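# Pass a hanger from the right gripper to the left

## Task

The right gripper starts out holding a hanger. Transfer it so that the left gripper alone is closed firmly on it, lifted in the air, standing upright, above the table, clear of the rail and of every other object. At the end the second hanger must still hang on the rail, the rack must be standing upright, and neither the rack nor that second hanger may be held. The scene fails immediately if the rack tilts beyond a slight amount, and it also fails if the grip on the transferred hanger is not firm.

## Robot and tools

Robot: two arms, left_arm and right_arm, each ending in a two-finger gripper. These names do not describe sides of any image. The fingers point along the gripper's own +z axis and close along its y axis. The reported end_effector_position is the spot between the finger pads, just under 1 cm behind the tips.

World frame (used by every result): origin on the table top midway between the arms, +x out over the table, +z up, and left_arm sits on the +y side. Positions are in metres and orientations are quaternions ordered w,x,y,z. At long reach the printed hand position can be slightly off.

execute_actions(actions): actions is a list of up to 15 actions. Each action is a table of up to 15 rows, and each row lasts one control step of 1/30 s. If a table has fewer than 15 rows, its final row repeats until 15 steps are done. Each row is one flat list of 14 numbers, each in [-1, 1], covering both arms even when only one moves: left_arm dx, dy, dz, rx, ry, rz, opening, then right_arm dx, dy, dz, rx, ry, rz, opening. The first six per arm are an offset, not a pose: the target relative to where that gripper measured at the start of the action, expressed in the gripper's own axes. Every row refers back to that same starting pose, not to the previous row. For the first action of a call the start is the last pose shown in a result. Scale: 1.0 equals 0.6 m of translation or 180 degrees; rx, ry, rz form a single rotation vector. Opening is absolute, not an offset: +1 fully open (0.087 m), -1 closed. An empty list just returns state and images.

move(target, speed, blocking): target is one 14-number row laid out exactly as above, its offsets measured from the pose in the most recent result that reports one. Each gripper travels a straight line toward its target; both paths finish together, taking 0.5 to 10 s, and are cut off at 10 s if longer. Rotation goes the short way. speed is the path top speed in m/s, 0.002 to 0.5 (default 0.25), with turning capped at twice that value in rad/s. Paths do not avoid obstacles or the other arm, and a gripper may trail, drift, or overshoot the speed, mainly with a near-straight arm. Faster contact and targets set deeper past a contact push harder. The opening is sent at the start. With blocking=false you get a result after 0.5 s while motion continues; until a result shows the move has ended, other moves and action rows are refused, so use wait or stop. The result adds a move: line with the ending (done, off_target, moving, held, fault) and which limits acted, plus each gripper's distance from its target. If only one arm is named, the other finished at rest. limits=paced means the sent pose was clipped; limits=held means some steps were blocked, after which the arm may lurch faster than speed.

wait(seconds): 0 to 10 s, arms hold their last commands; a running move continues and the wait returns early when it ends. stop(): brakes a running move (needs braking distance; fingers keep moving). zoom_image(camera, region): region [x0, y0, x1, y1] in pixels of that camera's latest image, at most 504 by 504. Cameras: cam_head_left, cam_head_right, cam_high, cam_low, cam_left_wrist, cam_right_wrist, all 504x504, calibrated in OpenCV convention (small per-scene errors). finished_scene(scene): ends the given scene irreversibly, after the robot holds its last command; the goal must already be met and stable.

Control behaviour: each step the commanded pose is clipped to within 70 mm and 16 degrees of the measured pose, then reached by damped inverse kinematics, with position favoured over orientation. Distant targets need several actions; after an action an arm advances at most to its last clipped pose. Joint friction can leave the gripper up to about 31 mm short, so tiny commands may do nothing. Hand target lines show what each arm is currently driving toward. A pose unreachable line means the clearance check altered or blocked that arm's command. Elbows stop just before straight. Joint ranges (rad): waist -2.618 to 3.054, shoulder 0.000 to 3.142, elbow 0.000 to 3.142, wrist pitch -1.571 to 1.571, wrist yaw -1.571 to 1.571, wrist roll -2.094 to 2.094.

Gripping: grip_measured reports finger opening on the command scale; the final Joint positions value is the opening in metres (readings may be off by about 1 mm). To hold something firmly, keep commanding roughly 0.02 below grip_measured; a smaller gap holds more lightly. Pads push up to about 20 N, and a quick close can push harder or even spring open. For the handover, close the left gripper on the hanger first, then open the right gripper and withdraw it.

Results also list step readings of end_effector_position; HELD marks steps where part of an arm's row was held back. Joint torques are raw drive outputs with offsets and noise. Holding loads heats motors: a MOTOR HOT warning appears from 75 °C, at 90 °C that arm pauses 10 s, and at 100 °C its motors and gripper let go and it drops; these show as OVER-TEMPERATURE FAULT lines. To keep an arm still, send the offset back to its wanted pose in a reply's first call and zeros afterwards, always with the desired opening. The robot keeps executing its last command while you compose replies.

Avoid: tipping the rack, lifting the other hanger off the rail, dropping the hanger or pushing anything off the table, letting the arms collide or press on each other, and sharp impacts or heavy pushes. Something may occasionally nudge a loose object.

Each tool is called after "Request:" as name([rows], argument=value, ...), one row to a line, values as JSON.

## Session

Request:
execute_actions(actions=[])

Scene clock: 0.00 s.
left_arm: end_effector_position=(+0.3765, +0.2429, +0.3552) grip_measured=+1.000 end_effector_quat_wxyz=(+0.700, +0.024, +0.713, -0.025) | right_arm: end_effector_position=(+0.3073, +0.0191, +0.4107) grip_measured=-0.848 end_effector_quat_wxyz=(+0.663, -0.148, +0.721, +0.133)
Joint positions: left_arm=[-0.005  1.063  1.051 -0.006 -0.012 -0.002  0.087] | right_arm=[ 0.912  1.373  1.549 -0.272  0.496  0.042  0.007]
Joint velocities: left_arm=[ 0.007  0.007 -0.002 -0.066  0.022 -0.007  0.   ] | right_arm=[-0.007 -0.007 -0.002  0.051  0.037  0.037  0.   ]
Joint torques (N m, as the arm reports them, + toward a larger angle): no reading
Hand target (left_arm): +0.376, +0.243, +0.355; +0.700, +0.024, +0.713, -0.025
Hand target (right_arm): +0.308, +0.019, +0.412; +0.665, -0.147, +0.720, +0.135

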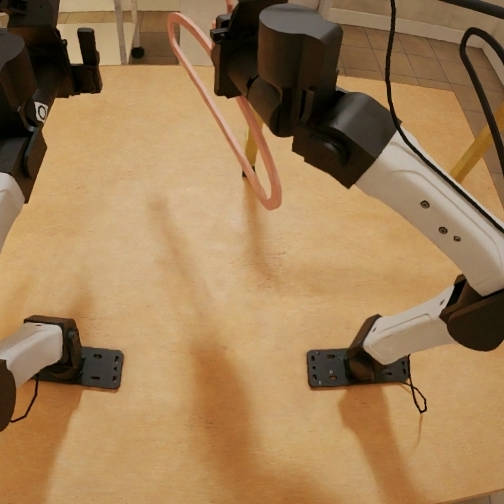

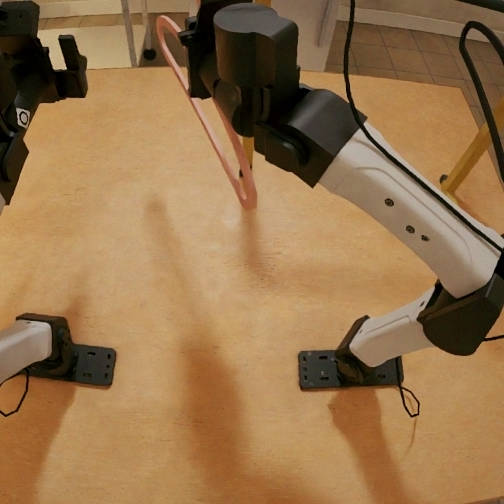

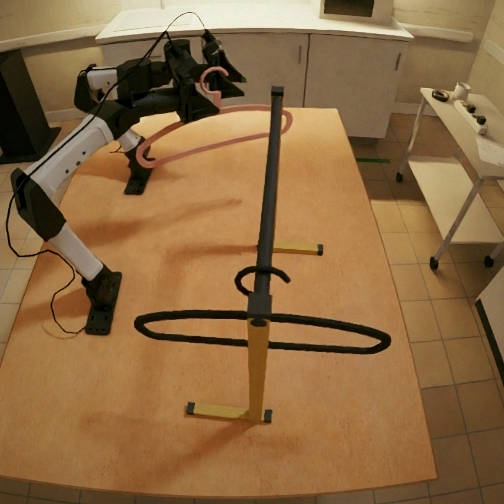

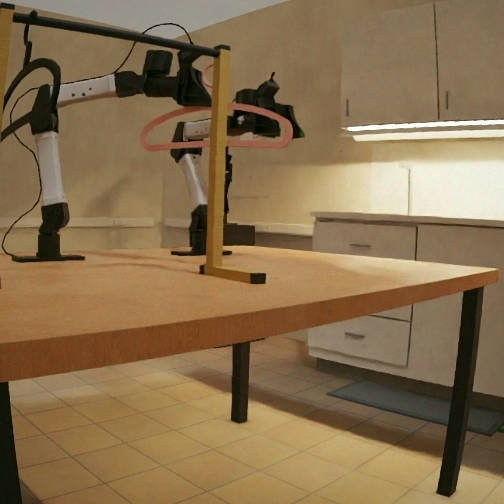

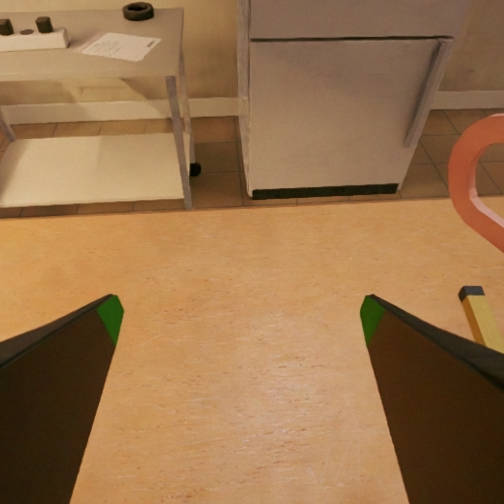

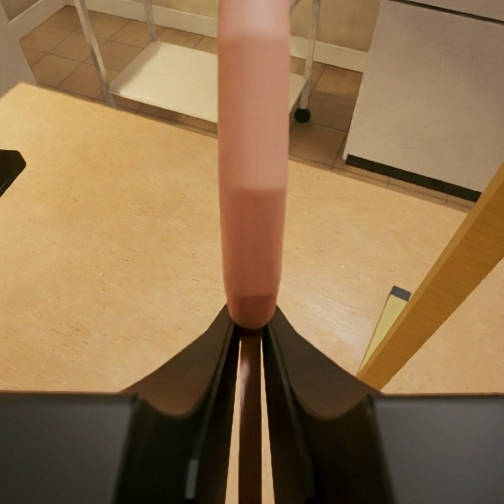

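Request:
move(target=[-0.1,-0.07,-0.12,0,0.42,0,1,0.083,-0.06,-0.153,-0.22,0,0,-0.87], speed=0.15)

Scene clock: 24.47 s.
left_arm: end_effector_position=(+0.3094, +0.2079, +0.4101) grip_measured=+1.000 end_effector_quat_wxyz=(+0.423, +0.039, +0.905, -0.036) | right_arm: end_effector_position=(+0.2365, -0.0481, +0.3626) grip_measured=-0.848 end_effector_quat_wxyz=(+0.565, -0.359, +0.645, +0.368)
Joint positions: left_arm=[-0.152  1.674  2.542 -1.565 -0.078 -0.107  0.087] | right_arm=[ 0.337  1.015  1.144 -0.254 -0.758 -0.016  0.007]
Joint velocities: left_arm=[-0.007 -0.002 -0.007 -0.066  0.037 -0.007  0.   ] | right_arm=[ 0.022 -0.017  0.002 -0.007 -0.051  0.007  0.   ]
Joint torques (N m, as the arm reports them, + toward a larger angle): left_arm=[-0.61 -6.6   4.08  2.08 -0.01 -0.04] | right_arm=[-0.31 -4.59  5.68  2.46 -0.11 -0.15]
Hand target (left_arm): +0.301, +0.206, +0.415; +0.428, +0.039, +0.902, -0.042
Hand target (right_arm): +0.231, -0.050, +0.368; +0.577, -0.366, +0.631, +0.368
Off the commanded pose (left_arm): 0.009 m, 37 deg; orientation clipped at the last step of the last action.
Off the commanded pose (right_arm): 0.008 m, 2 deg.
joint sent to its limit (left arm) — the command would take joint 4 (wrist pitch) past its lower limit, so that joint was sent only as far as its limit.
move: off_target (left_arm); limits=paced
camera_calibration (this result's frames):
cam_left_wrist: T_world_to_cam=[[-0.116791, -0.992784, 0.0271864, 0.225588], [-0.993062, 0.116358, -0.0170029, 0.314672], [0.0137169, -0.0289835, -0.999486, 0.548557], [0, 0, 0, 1]] pos_world=[0.331311, 0.203245, 0.547493]
cam_right_wrist: T_world_to_cam=[[0.885215, -0.462131, -0.0531929, -0.216388], [-0.409345, -0.719531, -0.560991, 0.283072], [0.220978, 0.518372, -0.826111, 0.407249], [0, 0, 0, 1]] pos_world=[0.217431, -0.107427, 0.483724]

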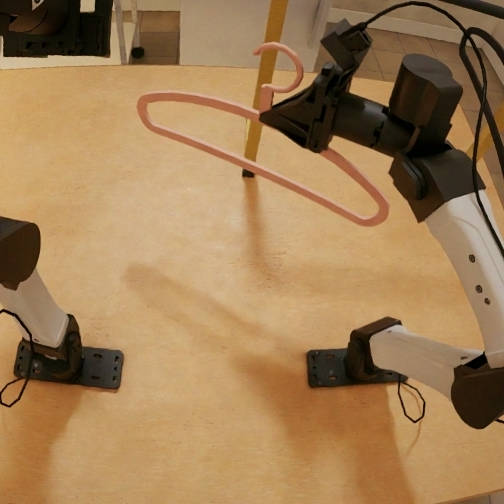

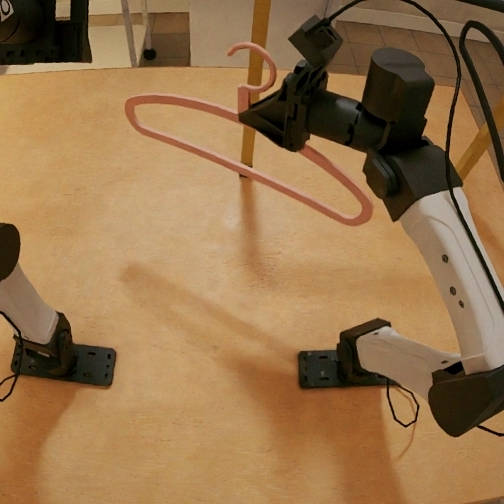

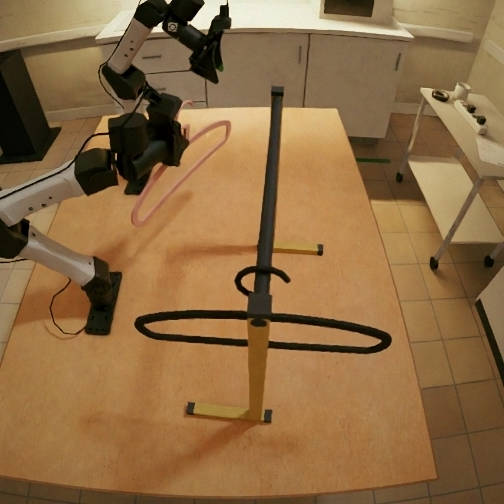

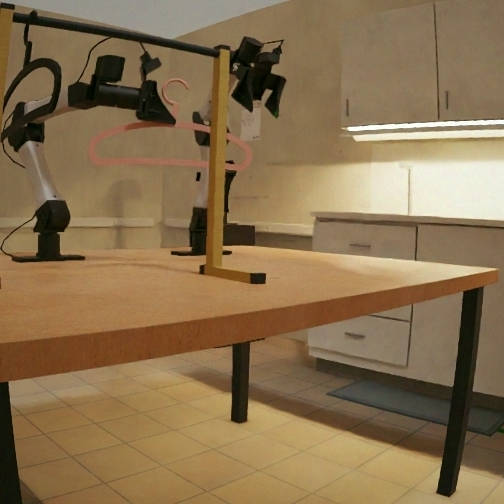

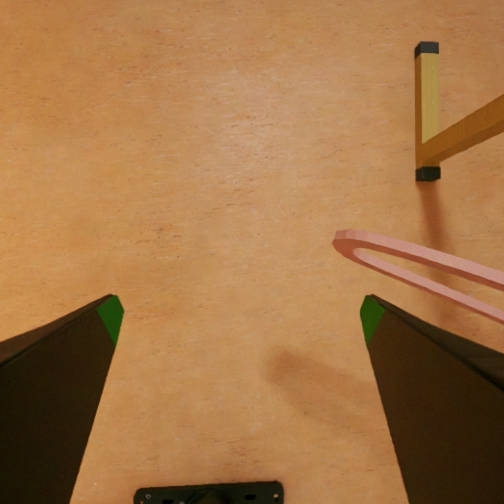

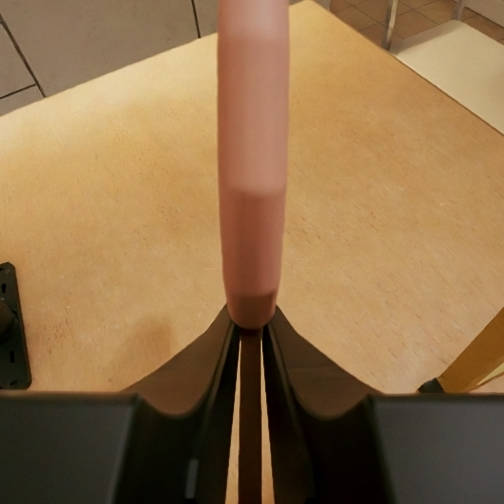

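Request:
move(target=[0.163,-0.267,0.092,-0.145,0.251,-0.311,1,0.167,0,0,0,0,0,-0.87], speed=0.15)

Scene clock: 41.70 s.
left_arm: end_effector_position=(+0.2707, +0.0450, +0.3196) grip_measured=+1.000 end_effector_quat_wxyz=(+0.104, -0.441, +0.866, -0.214) | right_arm: end_effector_position=(+0.2269, -0.0511, +0.2576) grip_measured=-0.848 end_effector_quat_wxyz=(+0.551, -0.356, +0.656, +0.371)
Joint positions: left_arm=[-0.468  1.703  2.178 -1.566  0.048 -1.498  0.087] | right_arm=[ 0.336  0.903  0.703  0.039 -0.76  -0.016  0.007]
Joint velocities: left_arm=[-0.012  0.002 -0.007 -0.051  0.037  0.037  0.   ] | right_arm=[-0.002 -0.022 -0.002  0.007  0.007  0.051 -0.001]
Joint torques (N m, as the arm reports them, + toward a larger angle): left_arm=[ 0.91 -5.45  3.15  1.39  0.01  0.03] | right_arm=[ 0.32 -4.22  6.16  2.45  0.02 -0.13]
Hand target (left_arm): +0.272, +0.046, +0.305; +0.085, -0.450, +0.867, -0.194
Hand target (right_arm): +0.224, -0.053, +0.263; +0.565, -0.359, +0.645, +0.368
Off the commanded pose (left_arm): 0.015 m, 26 deg; orientation clipped at the last step of the last action.
Off the commanded pose (right_arm): 0.006 m, 2 deg.
joint sent to its limit (left arm) — the command would take joint 4 (wrist pitch) past its lower limit, so that joint was sent only as far as its limit.
move: off_target (left_arm); limits=paced
camera_calibration (this result's frames):
cam_left_wrist: T_world_to_cam=[[0.706125, -0.528725, 0.470996, -0.323743], [-0.676293, -0.306507, 0.669836, 0.00742169], [-0.209796, -0.79152, -0.574005, 0.412774], [0, 0, 0, 1]] pos_world=[0.320221, 0.157822, 0.384445]
cam_right_wrist: T_world_to_cam=[[0.883959, -0.460875, -0.0788021, -0.207874], [-0.42686, -0.726685, -0.538256, 0.215798], [0.190805, 0.509434, -0.839089, 0.333909], [0, 0, 0, 1]] pos_world=[0.212156, -0.109092, 0.379953]

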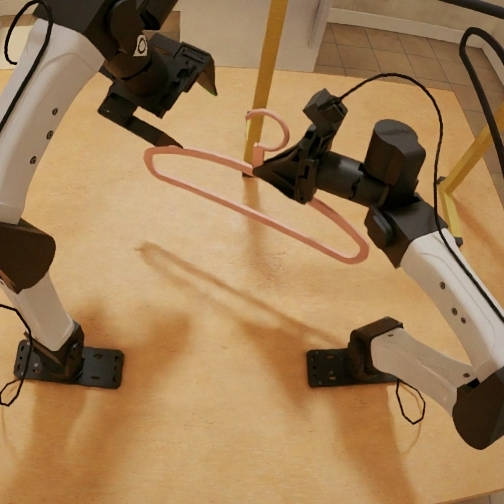

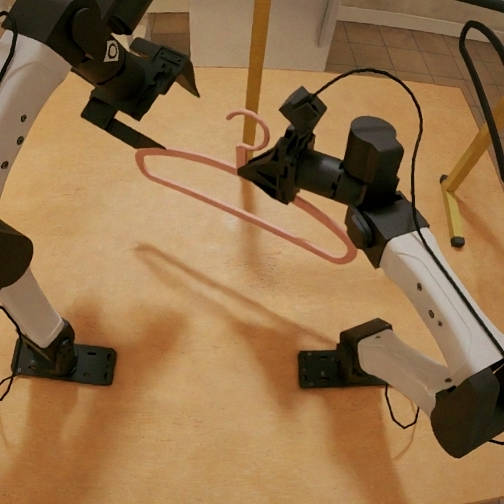

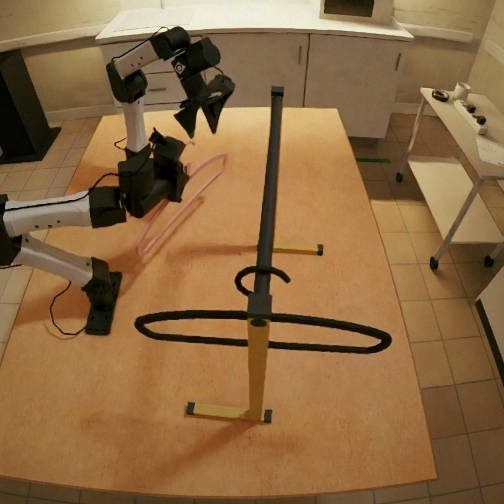

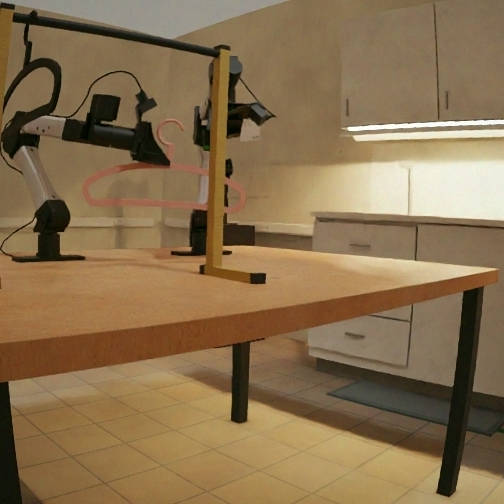

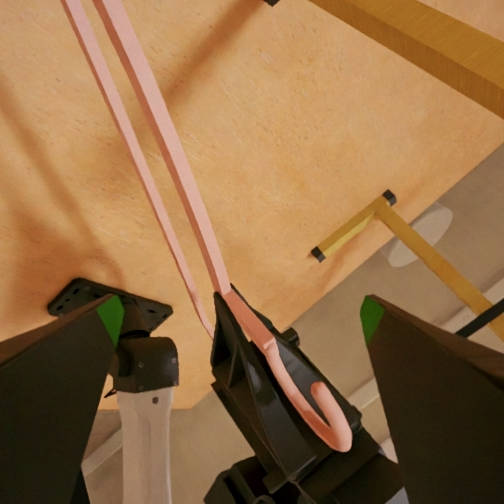

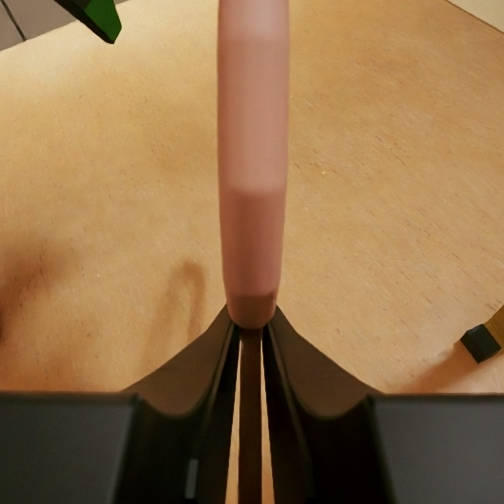

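Request:
move(target=[-0.07,0.082,0.183,-0.152,-0.011,-0.033,1,0.13,0,0.083,0,0,0,-0.87], speed=0.12)

Scene clock: 62.40 s.
left_arm: end_effector_position=(+0.3014, +0.0670, +0.2114) grip_measured=+1.000 end_effector_quat_wxyz=(+0.031, -0.493, +0.867, -0.065) | right_arm: end_effector_position=(+0.2367, -0.0142, +0.1833) grip_measured=-0.848 end_effector_quat_wxyz=(+0.555, -0.360, +0.651, +0.372)
Joint positions: left_arm=[-0.387  1.888  2.027 -1.567  0.021 -1.499  0.087] | right_arm=[ 0.49   1.089  0.465  0.491 -0.613  0.009  0.007]
Joint velocities: left_arm=[ 0.002  0.012  0.007 -0.081 -0.007  0.007  0.   ] | right_arm=[-0.002 -0.002 -0.002  0.022  0.007  0.007 -0.   ]
Joint torques (N m, as the arm reports them, + toward a larger angle): left_arm=[ 0.92 -8.02  3.85  0.68 -0.13 -0.02] | right_arm=[ 0.97 -2.01  5.95  2.55  0.1  -0.06]
Hand target (left_arm): +0.300, +0.073, +0.199; +0.021, -0.500, +0.865, -0.042
Hand target (right_arm): +0.237, -0.013, +0.175; +0.551, -0.356, +0.657, +0.372
Off the commanded pose (left_arm): 0.014 m, 8 deg.
Off the commanded pose (right_arm): 0.009 m, 1 deg.
joint sent to its limit (left arm) — the command would take joint 4 (wrist pitch) past its lower limit, so that joint was sent only as far as its limit.
move: off_target (left_arm)
camera_calibration (this result's frames):
cam_left_wrist: T_world_to_cam=[[0.842228, -0.516904, 0.153171, -0.257397], [-0.437664, -0.489654, 0.754115, 0.0298995], [-0.314805, -0.702175, -0.63863, 0.413801], [0, 0, 0, 1]] pos_world=[0.36014, 0.172151, 0.281144]
cam_right_wrist: T_world_to_cam=[[0.887444, -0.455697, -0.0691626, -0.207825], [-0.416066, -0.727453, -0.54562, 0.205611], [0.198325, 0.512983, -0.835174, 0.248364], [0, 0, 0, 1]] pos_world=[0.220724, -0.0725395, 0.305239]

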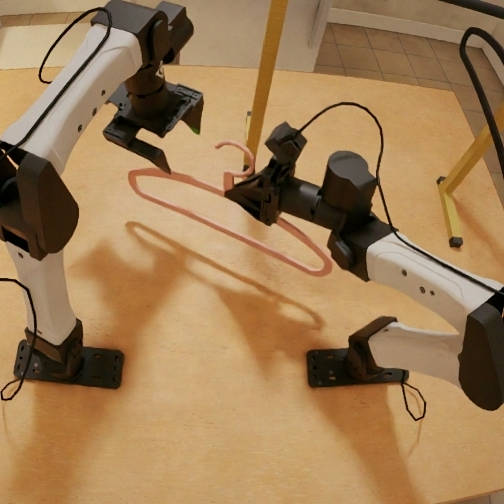

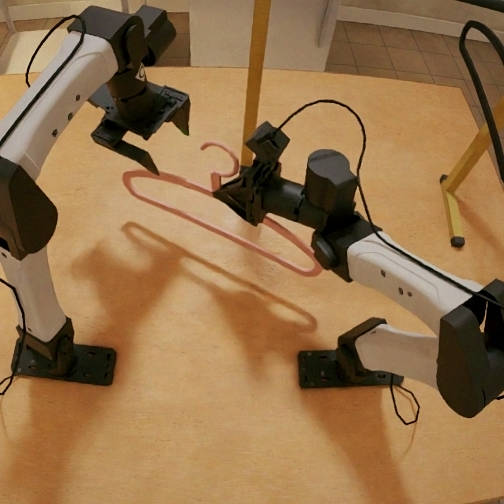

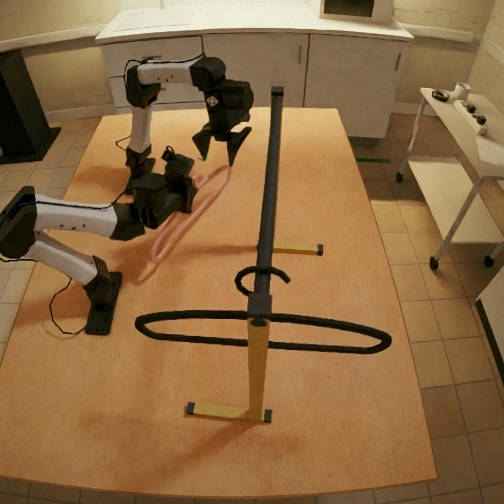

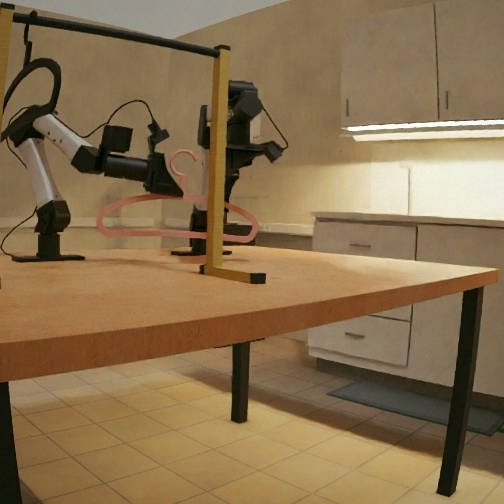

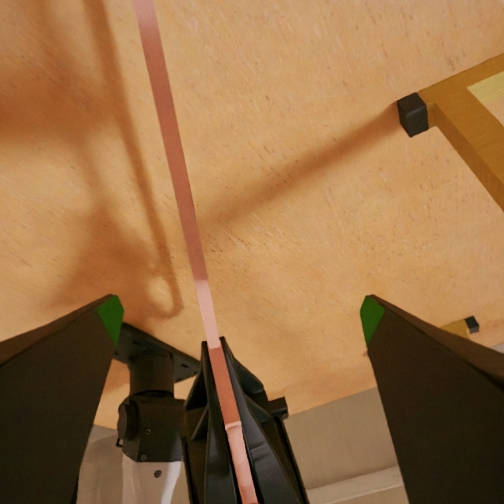

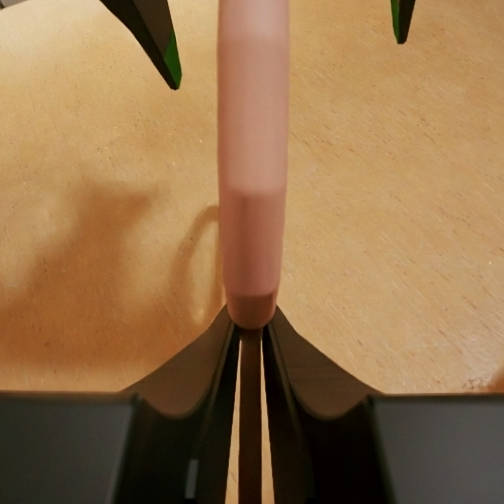

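Request:
move(target=[0,0.03,0.18,-0.04,0,0,1,0,0,0,0,0,0,-0.87], speed=0.08)

Scene clock: 67.97 s.
left_arm: end_effector_position=(+0.3021, +0.0669, +0.1137) grip_measured=+1.000 end_effector_quat_wxyz=(+0.004, -0.495, +0.869, -0.024) | right_arm: end_effector_position=(+0.2363, -0.0144, +0.1819) grip_measured=-0.848 end_effector_quat_wxyz=(+0.553, -0.359, +0.654, +0.372)
Joint positions: left_arm=[-0.387  1.917  1.679 -1.289  0.02  -1.499  0.087] | right_arm=[ 0.49   1.089  0.465  0.485 -0.613  0.01   0.007]
Joint velocities: left_arm=[ 0.007 -0.012 -0.007 -0.022 -0.022  0.007  0.   ] | right_arm=[-0.002 -0.012 -0.012 -0.037 -0.007  0.007 -0.   ]
Joint torques (N m, as the arm reports them, + toward a larger angle): left_arm=[-0.85 -8.56  4.13  0.62 -0.12 -0.05] | right_arm=[ 0.38 -3.43  6.92  2.33  0.02 -0.12]
Hand target (left_arm): +0.299, +0.066, +0.102; +0.000, -0.493, +0.870, -0.010
Hand target (right_arm): +0.237, -0.014, +0.183; +0.555, -0.360, +0.651, +0.372
Off the commanded pose (left_arm): 0.012 m, 2 deg.
Off the commanded pose (right_arm): 0.001 m, 0 deg.
move: off_target (left_arm)
camera_calibration (this result's frames):
cam_left_wrist: T_world_to_cam=[[0.851483, -0.521551, 0.0544241, -0.234392], [-0.370342, -0.524629, 0.766558, 0.0844635], [-0.371246, -0.672867, -0.639865, 0.366815], [0, 0, 0, 1]] pos_world=[0.36704, 0.168882, 0.182722]
cam_right_wrist: T_world_to_cam=[[0.88682, -0.456273, -0.0732505, -0.206822], [-0.419671, -0.728827, -0.541006, 0.204539], [0.193459, 0.510516, -0.837823, 0.249013], [0, 0, 0, 1]] pos_world=[0.22108, -0.0724186, 0.304136]

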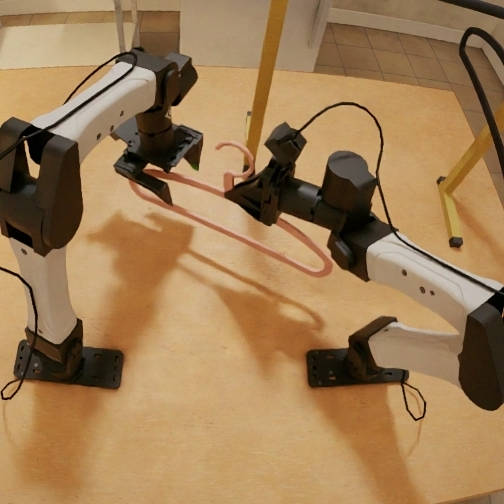

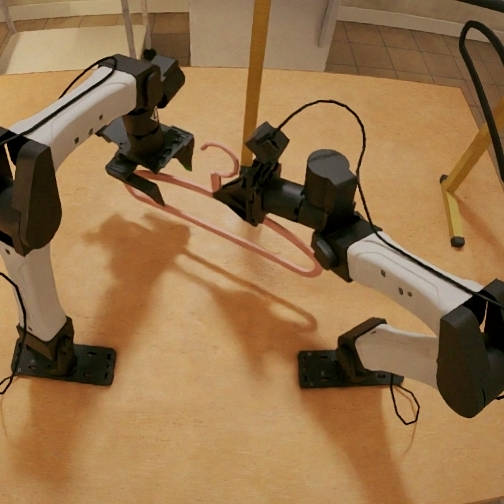

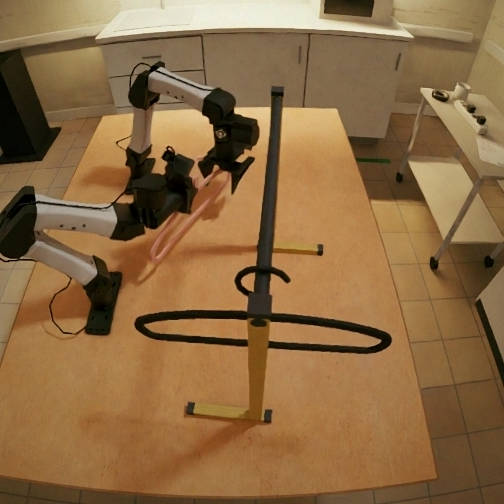

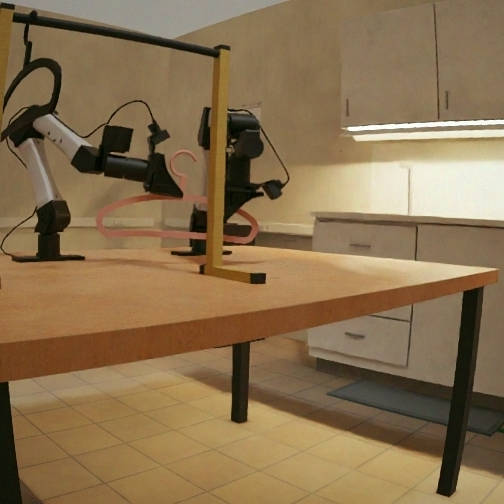

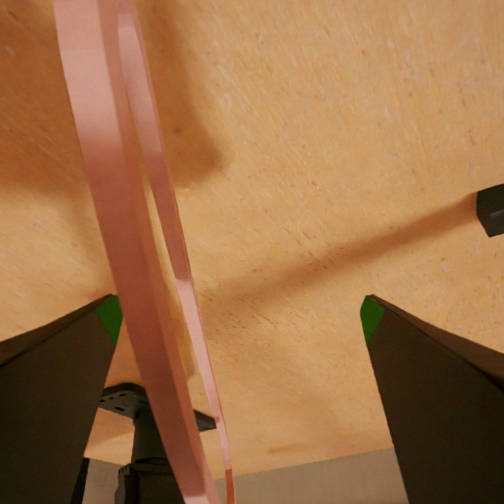

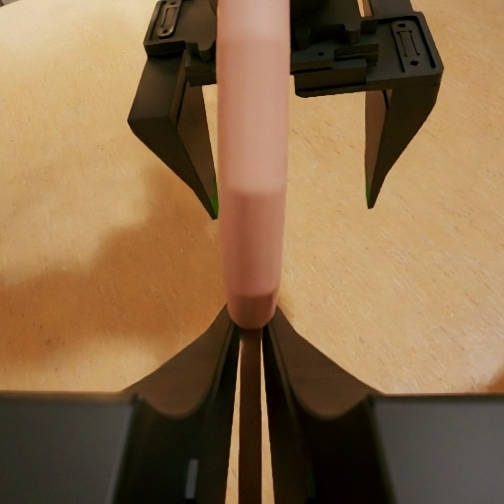

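Needs ~2.5 cm in +y.

Request:
move(target=[0,0.065,0.02,0,0,0,1,0,0,0,0,0,0,-0.87], speed=0.08)

Scene clock: 72.33 s.
left_arm: end_effector_position=(+0.2714, +0.0823, +0.1009) grip_measured=+1.000 end_effector_quat_wxyz=(+0.003, -0.494, +0.869, -0.022) | right_arm: end_effector_position=(+0.2359, -0.0146, +0.1805) grip_measured=-0.848 end_effector_quat_wxyz=(+0.550, -0.359, +0.656, +0.372)
Joint positions: left_arm=[-0.387  1.79   1.463 -1.205  0.02  -1.499  0.087] | right_arm=[ 0.49   1.089  0.465  0.478 -0.613  0.01   0.007]
Joint velocities: left_arm=[-0.002 -0.007  0.002  0.007 -0.066  0.007  0.   ] | right_arm=[ 0.007 -0.007 -0.012 -0.051  0.007 -0.037  0.   ]
Joint torques (N m, as the arm reports them, + toward a larger angle): left_arm=[ 0.88 -9.88  3.91  0.66 -0.04  0.07] | right_arm=[ 0.38 -3.44  6.92  2.33  0.02 -0.12]
Hand target (left_arm): +0.269, +0.086, +0.100; +0.004, -0.495, +0.869, -0.023
Hand target (right_arm): +0.236, -0.014, +0.182; +0.552, -0.359, +0.654, +0.372
Off the commanded pose (left_arm): 0.005 m, 0 deg.
Off the commanded pose (right_arm): 0.002 m, 0 deg.
move: done
camera_calibration (this result's frames):
cam_left_wrist: T_world_to_cam=[[0.85148, -0.521974, 0.0502552, -0.199051], [-0.367675, -0.525936, 0.766947, 0.0902474], [-0.373895, -0.671517, -0.63974, 0.358194], [0, 0, 0, 1]] pos_world=[0.336597, 0.184098, 0.16994]
cam_right_wrist: T_world_to_cam=[[0.886361, -0.45651, -0.077218, -0.205821], [-0.422956, -0.730526, -0.536134, 0.203283], [0.188341, 0.507868, -0.840594, 0.249678], [0, 0, 0, 1]] pos_world=[0.221387, -0.0722595, 0.302972]

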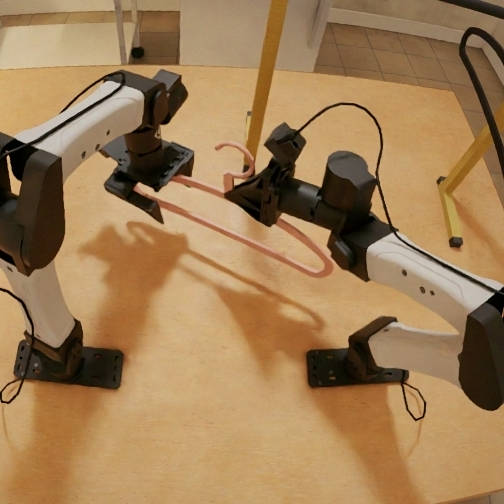

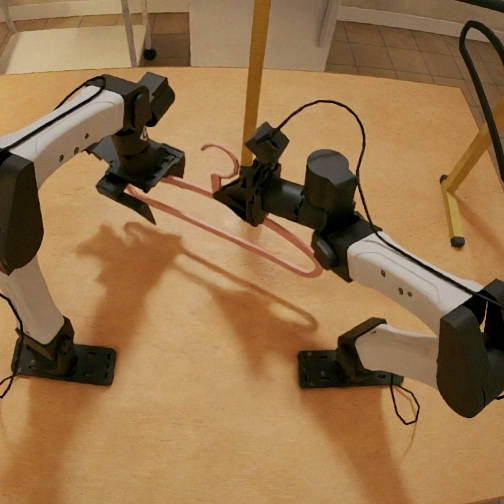

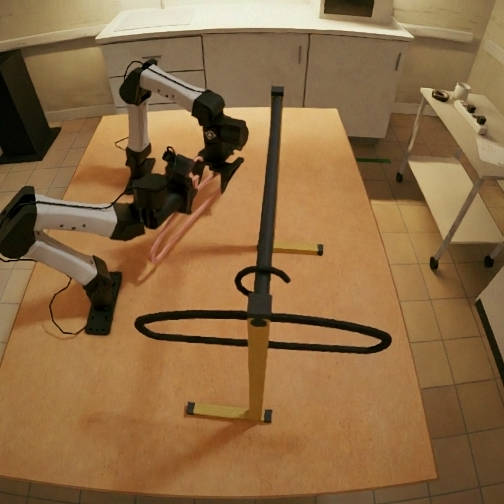

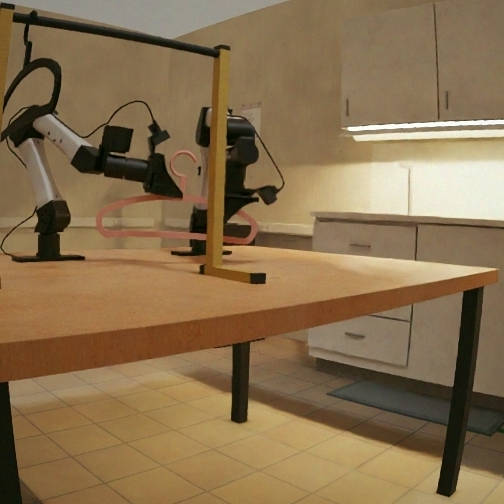

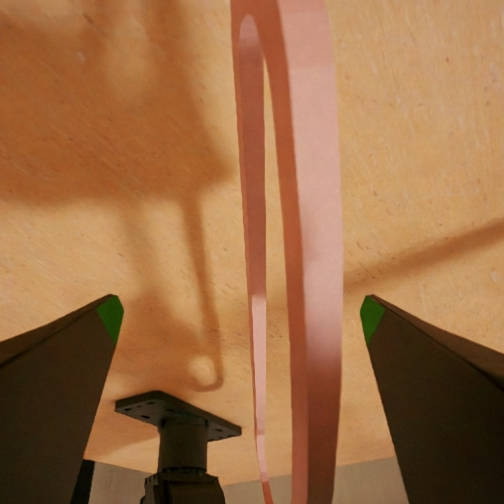

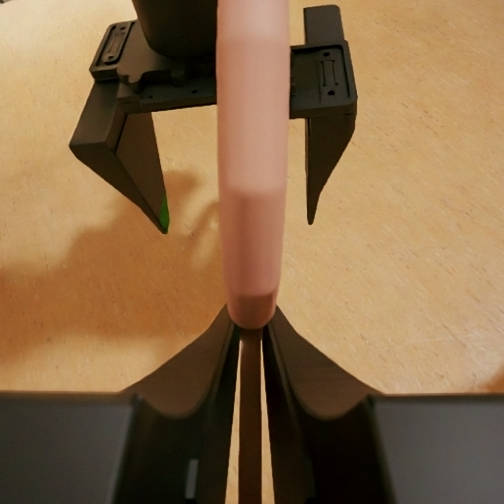

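Slight overshoot; nudge back and close gradually.

Request:
execute_actions([
  [[0,-0.02,0,0,0,0,0.3,0,0,0,0,0,0,-0.87]],
  [[0,0,0,0,0,0,-0.4,0,0,0,0,0,0,-0.87]],
  [[0,0,0,0,0,0,-0.75,0,0,0,0,0,0,-0.87]],
  [[0,0,0,0,0,0,-0.87,0,0,0,0,0,0,-0.87]],
  [[0,0,0,0,0,0,-0.87,0,0,0,0,0,0,-0.87]],
])

Scene clock: 80.47 s.
left_arm: end_effector_position=(+0.2834, +0.0760, +0.1026) grip_measured=-0.868 end_effector_quat_wxyz=(+0.008, -0.512, +0.858, -0.032) | right_arm: end_effector_position=(+0.2304, -0.0126, +0.1769) grip_measured=-0.848 end_effector_quat_wxyz=(+0.540, -0.370, +0.655, +0.378)
Joint positions: left_arm=[-0.387  1.813  1.498 -1.194  0.02  -1.54   0.006] | right_arm=[ 0.494  1.089  0.465  0.459 -0.637 -0.002  0.007]
Joint velocities: left_arm=[ 0.002  0.002  0.007 -0.051  0.022  0.007 -0.001] | right_arm=[-0.007 -0.017  0.007  0.051  0.022 -0.007  0.001]
Joint torques (N m, as the arm reports them, + toward a larger angle): left_arm=[ 0.19 -8.86  5.61  0.59 -0.05  0.12] | right_arm=[ 0.38 -3.42  6.93  2.25  0.01 -0.11]
Hand target (left_arm): +0.283, +0.076, +0.103; +0.008, -0.507, +0.862, -0.031
Hand target (right_arm): +0.230, -0.013, +0.177; +0.539, -0.368, +0.656, +0.379
Off the commanded pose (left_arm): 0.001 m, 1 deg.
Off the commanded pose (right_arm): 0.000 m, 0 deg.
Step readings (end_effector_position; steps 1 to 15: 1st action; 16 to 30: 2nd action; 31 to 45: 3rd action; 46 to 60: 4th action; 61 to 75: 5th action):
0: left_arm (+0.2717, +0.0821, +0.1009) | right_arm (+0.2359, -0.0146, +0.1805)
1: left_arm (+0.2720, +0.0820, +0.1013) | right_arm (+0.2358, -0.0146, +0.1804)
2: left_arm (+0.2737, +0.0811, +0.1020) | right_arm (+0.2358, -0.0147, +0.1801)
4: left_arm (+0.2772, +0.0794, +0.1027) | right_arm (+0.2356, -0.0147, +0.1797)
8: left_arm (+0.2781, +0.0789, +0.1023) | right_arm (+0.2355, -0.0148, +0.1793)
15: left_arm (+0.2781, +0.0789, +0.1023) | right_arm (+0.2355, -0.0148, +0.1792)
16: left_arm (+0.2781, +0.0789, +0.1023) | right_arm (+0.2354, -0.0148, +0.1790)
17: left_arm (+0.2781, +0.0789, +0.1023) | right_arm (+0.2354, -0.0149, +0.1789)
19: left_arm (+0.2781, +0.0789, +0.1023) | right_arm (+0.2352, -0.0149, +0.1784)
23: left_arm (+0.2781, +0.0789, +0.1023) | right_arm (+0.2351, -0.0150, +0.1781)
30: left_arm (+0.2781, +0.0789, +0.1023) | right_arm (+0.2350, -0.0150, +0.1778)
31: left_arm (+0.2786, +0.0787, +0.1023) | right_arm (+0.2345, -0.0148, +0.1776)
32: left_arm (+0.2789, +0.0784, +0.1024) | right_arm (+0.2338, -0.0145, +0.1774)
34: left_arm (+0.2798, +0.0780, +0.1024) | right_arm (+0.2329, -0.0142, +0.1770)
38: left_arm (+0.2798, +0.0780, +0.1024) | right_arm (+0.2329, -0.0142, +0.1770)
45: left_arm (+0.2798, +0.0780, +0.1024) | right_arm (+0.2329, -0.0142, +0.1770)
46: left_arm (+0.2803, +0.0777, +0.1024) | right_arm (+0.2321, -0.0139, +0.1770)
47: left_arm (+0.2819, +0.0768, +0.1025) | right_arm (+0.2306, -0.0129, +0.1769)
49: left_arm (+0.2828, +0.0763, +0.1026) | right_arm (+0.2300, -0.0124, +0.1769)
53: left_arm (+0.2830, +0.0762, +0.1026) | right_arm (+0.2301, -0.0125, +0.1769)
60: left_arm (+0.2830, +0.0762, +0.1026) | right_arm (+0.2302, -0.0125, +0.1769)
61: left_arm (+0.2831, +0.0762, +0.1026) | right_arm (+0.2302, -0.0125, +0.1769)
62: left_arm (+0.2833, +0.0761, +0.1026) | right_arm (+0.2303, -0.0126, +0.1769)
64: left_arm (+0.2834, +0.0760, +0.1026) | right_arm (+0.2303, -0.0126, +0.1769)
68: left_arm (+0.2834, +0.0760, +0.1026) | right_arm (+0.2304, -0.0126, +0.1769)
75: end_effector_position above
camera_calibration (this result's frames):
cam_left_wrist: T_world_to_cam=[[0.870899, -0.486152, 0.0720411, -0.22314], [-0.360055, -0.531377, 0.766811, 0.0883355], [-0.334506, -0.693754, -0.637818, 0.34991], [0, 0, 0, 1]] pos_world=[0.343185, 0.181211, 0.171518]
cam_right_wrist: T_world_to_cam=[[0.898435, -0.431793, -0.0798082, -0.202379], [-0.406099, -0.747926, -0.525062, 0.19447], [0.167027, 0.504145, -0.847313, 0.252768], [0, 0, 0, 1]] pos_world=[0.218579, -0.0693678, 0.300131]

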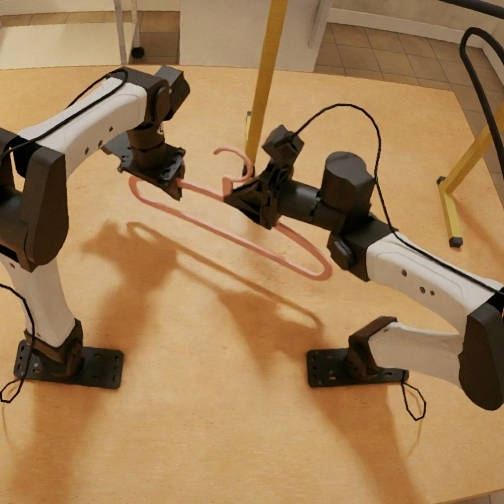

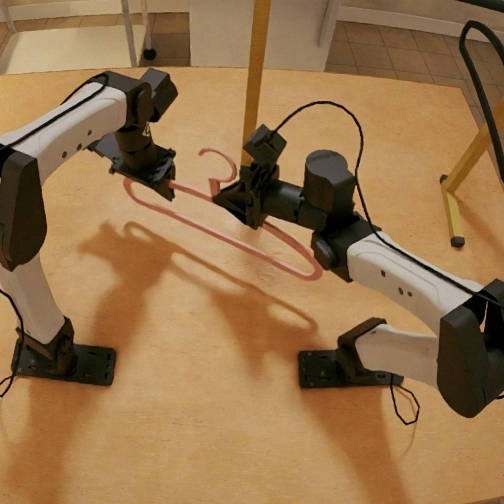

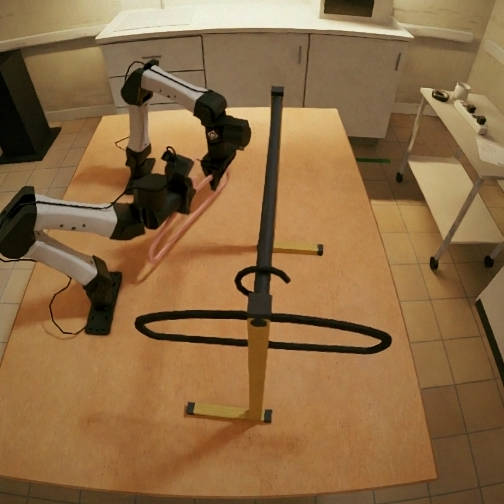

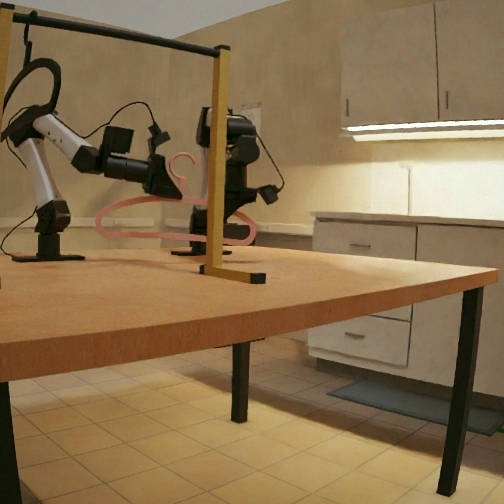

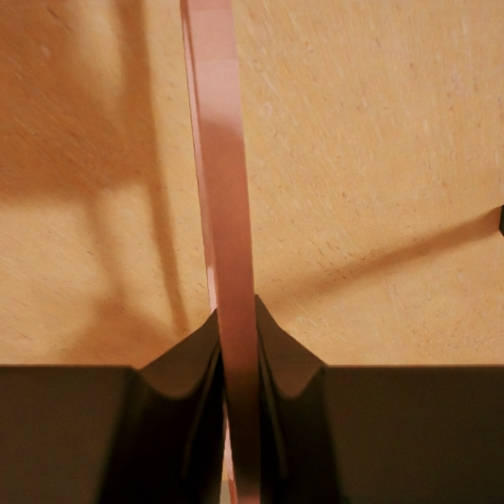

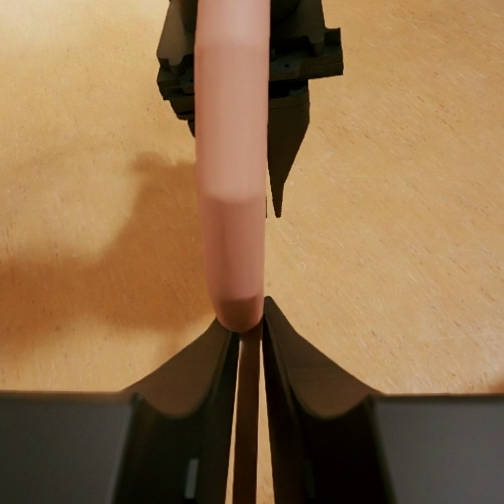

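Request:
execute_actions([
  [[0,0,0,0,0,0,-0.91,0,0,0,0,0,0,-0.87]],
  [[0,0,0,0,0,0,-0.91,0,0,0,0,0,0,-0.87]],
])

Scene clock: 87.90 s.
left_arm: end_effector_position=(+0.2839, +0.0757, +0.1027) grip_measured=-0.905 end_effector_quat_wxyz=(+0.007, -0.522, +0.852, -0.031) | right_arm: end_effector_position=(+0.2314, -0.0131, +0.1768) grip_measured=-0.846 end_effector_quat_wxyz=(+0.545, -0.379, +0.650, +0.370)
Joint positions: left_arm=[-0.387  1.813  1.498 -1.196  0.02  -1.564  0.004] | right_arm=[ 0.494  1.089  0.465  0.459 -0.637 -0.03   0.007]
Joint velocities: left_arm=[ 0.007  0.007 -0.002  0.051  0.007 -0.037  0.   ] | right_arm=[-0.007 -0.007  0.007  0.022 -0.037  0.051 -0.   ]
Joint torques (N m, as the arm reports them, + toward a larger angle): left_arm=[ 0.16 -8.86  5.73  0.6  -0.06  0.08] | right_arm=[ 0.4  -3.41  6.92  2.25  0.01  0.03]
Hand target (left_arm): +0.284, +0.076, +0.103; +0.008, -0.519, +0.854, -0.032
Hand target (right_arm): +0.231, -0.013, +0.177; +0.543, -0.375, +0.652, +0.374
Off the commanded pose (left_arm): 0.000 m, 0 deg.
Off the commanded pose (right_arm): 0.001 m, 1 deg.
Step readings (end_effector_position; steps 1 to 15: 1st action; 16 to 30: 2nd action):
0: left_arm (+0.2834, +0.0760, +0.1026) | right_arm (+0.2304, -0.0126, +0.1769)
1: left_arm (+0.2836, +0.0759, +0.1027) | right_arm (+0.2304, -0.0126, +0.1769)
2: left_arm (+0.2839, +0.0758, +0.1027) | right_arm (+0.2305, -0.0127, +0.1769)
4: left_arm (+0.2840, +0.0757, +0.1027) | right_arm (+0.2306, -0.0127, +0.1769)
8: left_arm (+0.2841, +0.0756, +0.1027) | right_arm (+0.2308, -0.0128, +0.1769)
15: left_arm (+0.2841, +0.0756, +0.1027) | right_arm (+0.2309, -0.0129, +0.1769)
16: left_arm (+0.2842, +0.0756, +0.1027) | right_arm (+0.2310, -0.0129, +0.1769)
17: left_arm (+0.2842, +0.0756, +0.1027) | right_arm (+0.2311, -0.0130, +0.1768)
19: left_arm (+0.2840, +0.0757, +0.1027) | right_arm (+0.2312, -0.0130, +0.1768)
23: left_arm (+0.2839, +0.0757, +0.1027) | right_arm (+0.2313, -0.0131, +0.1768)
30: end_effector_position above
camera_calibration (this result's frames):
cam_left_wrist: T_world_to_cam=[[0.882684, -0.464771, 0.0696941, -0.228406], [-0.344847, -0.539771, 0.767938, 0.0845439], [-0.319296, -0.70188, -0.636721, 0.346096], [0, 0, 0, 1]] pos_world=[0.341273, 0.182396, 0.171361]
cam_right_wrist: T_world_to_cam=[[0.901853, -0.428909, -0.0519348, -0.209169], [-0.389776, -0.75587, -0.526056, 0.190756], [0.186375, 0.494669, -0.848862, 0.248445], [0, 0, 0, 1]] pos_world=[0.216688, -0.0684257, 0.300381]

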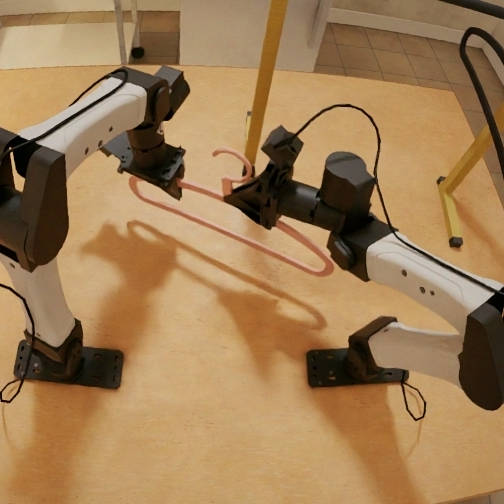

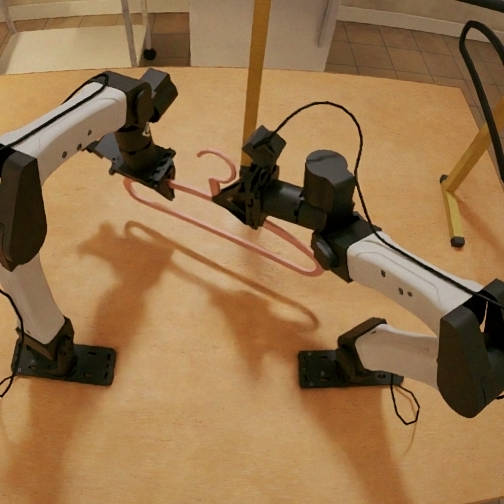

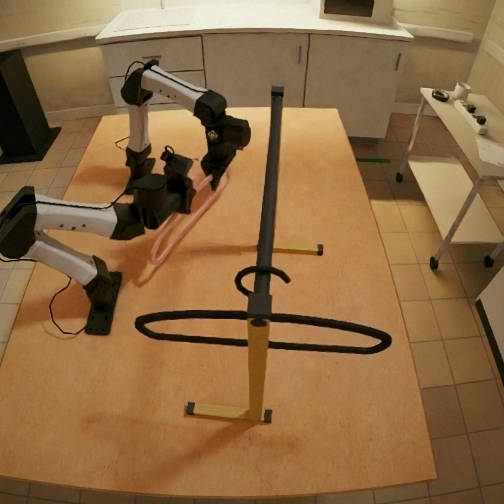

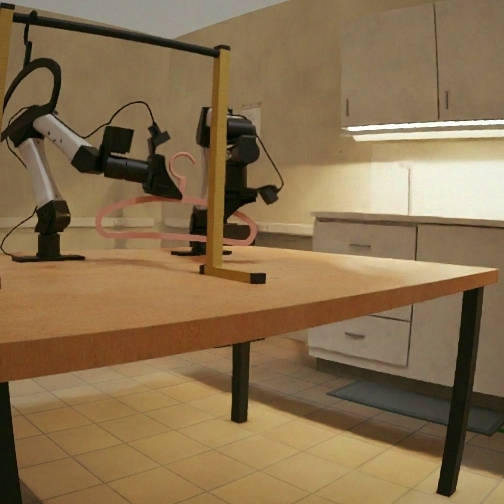

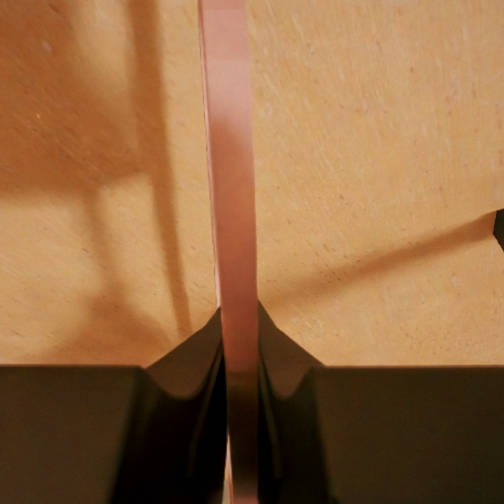

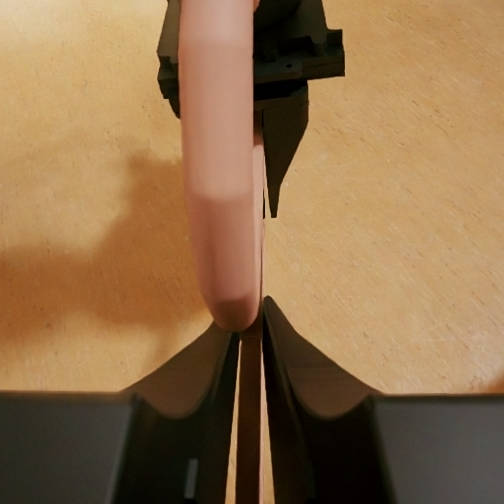

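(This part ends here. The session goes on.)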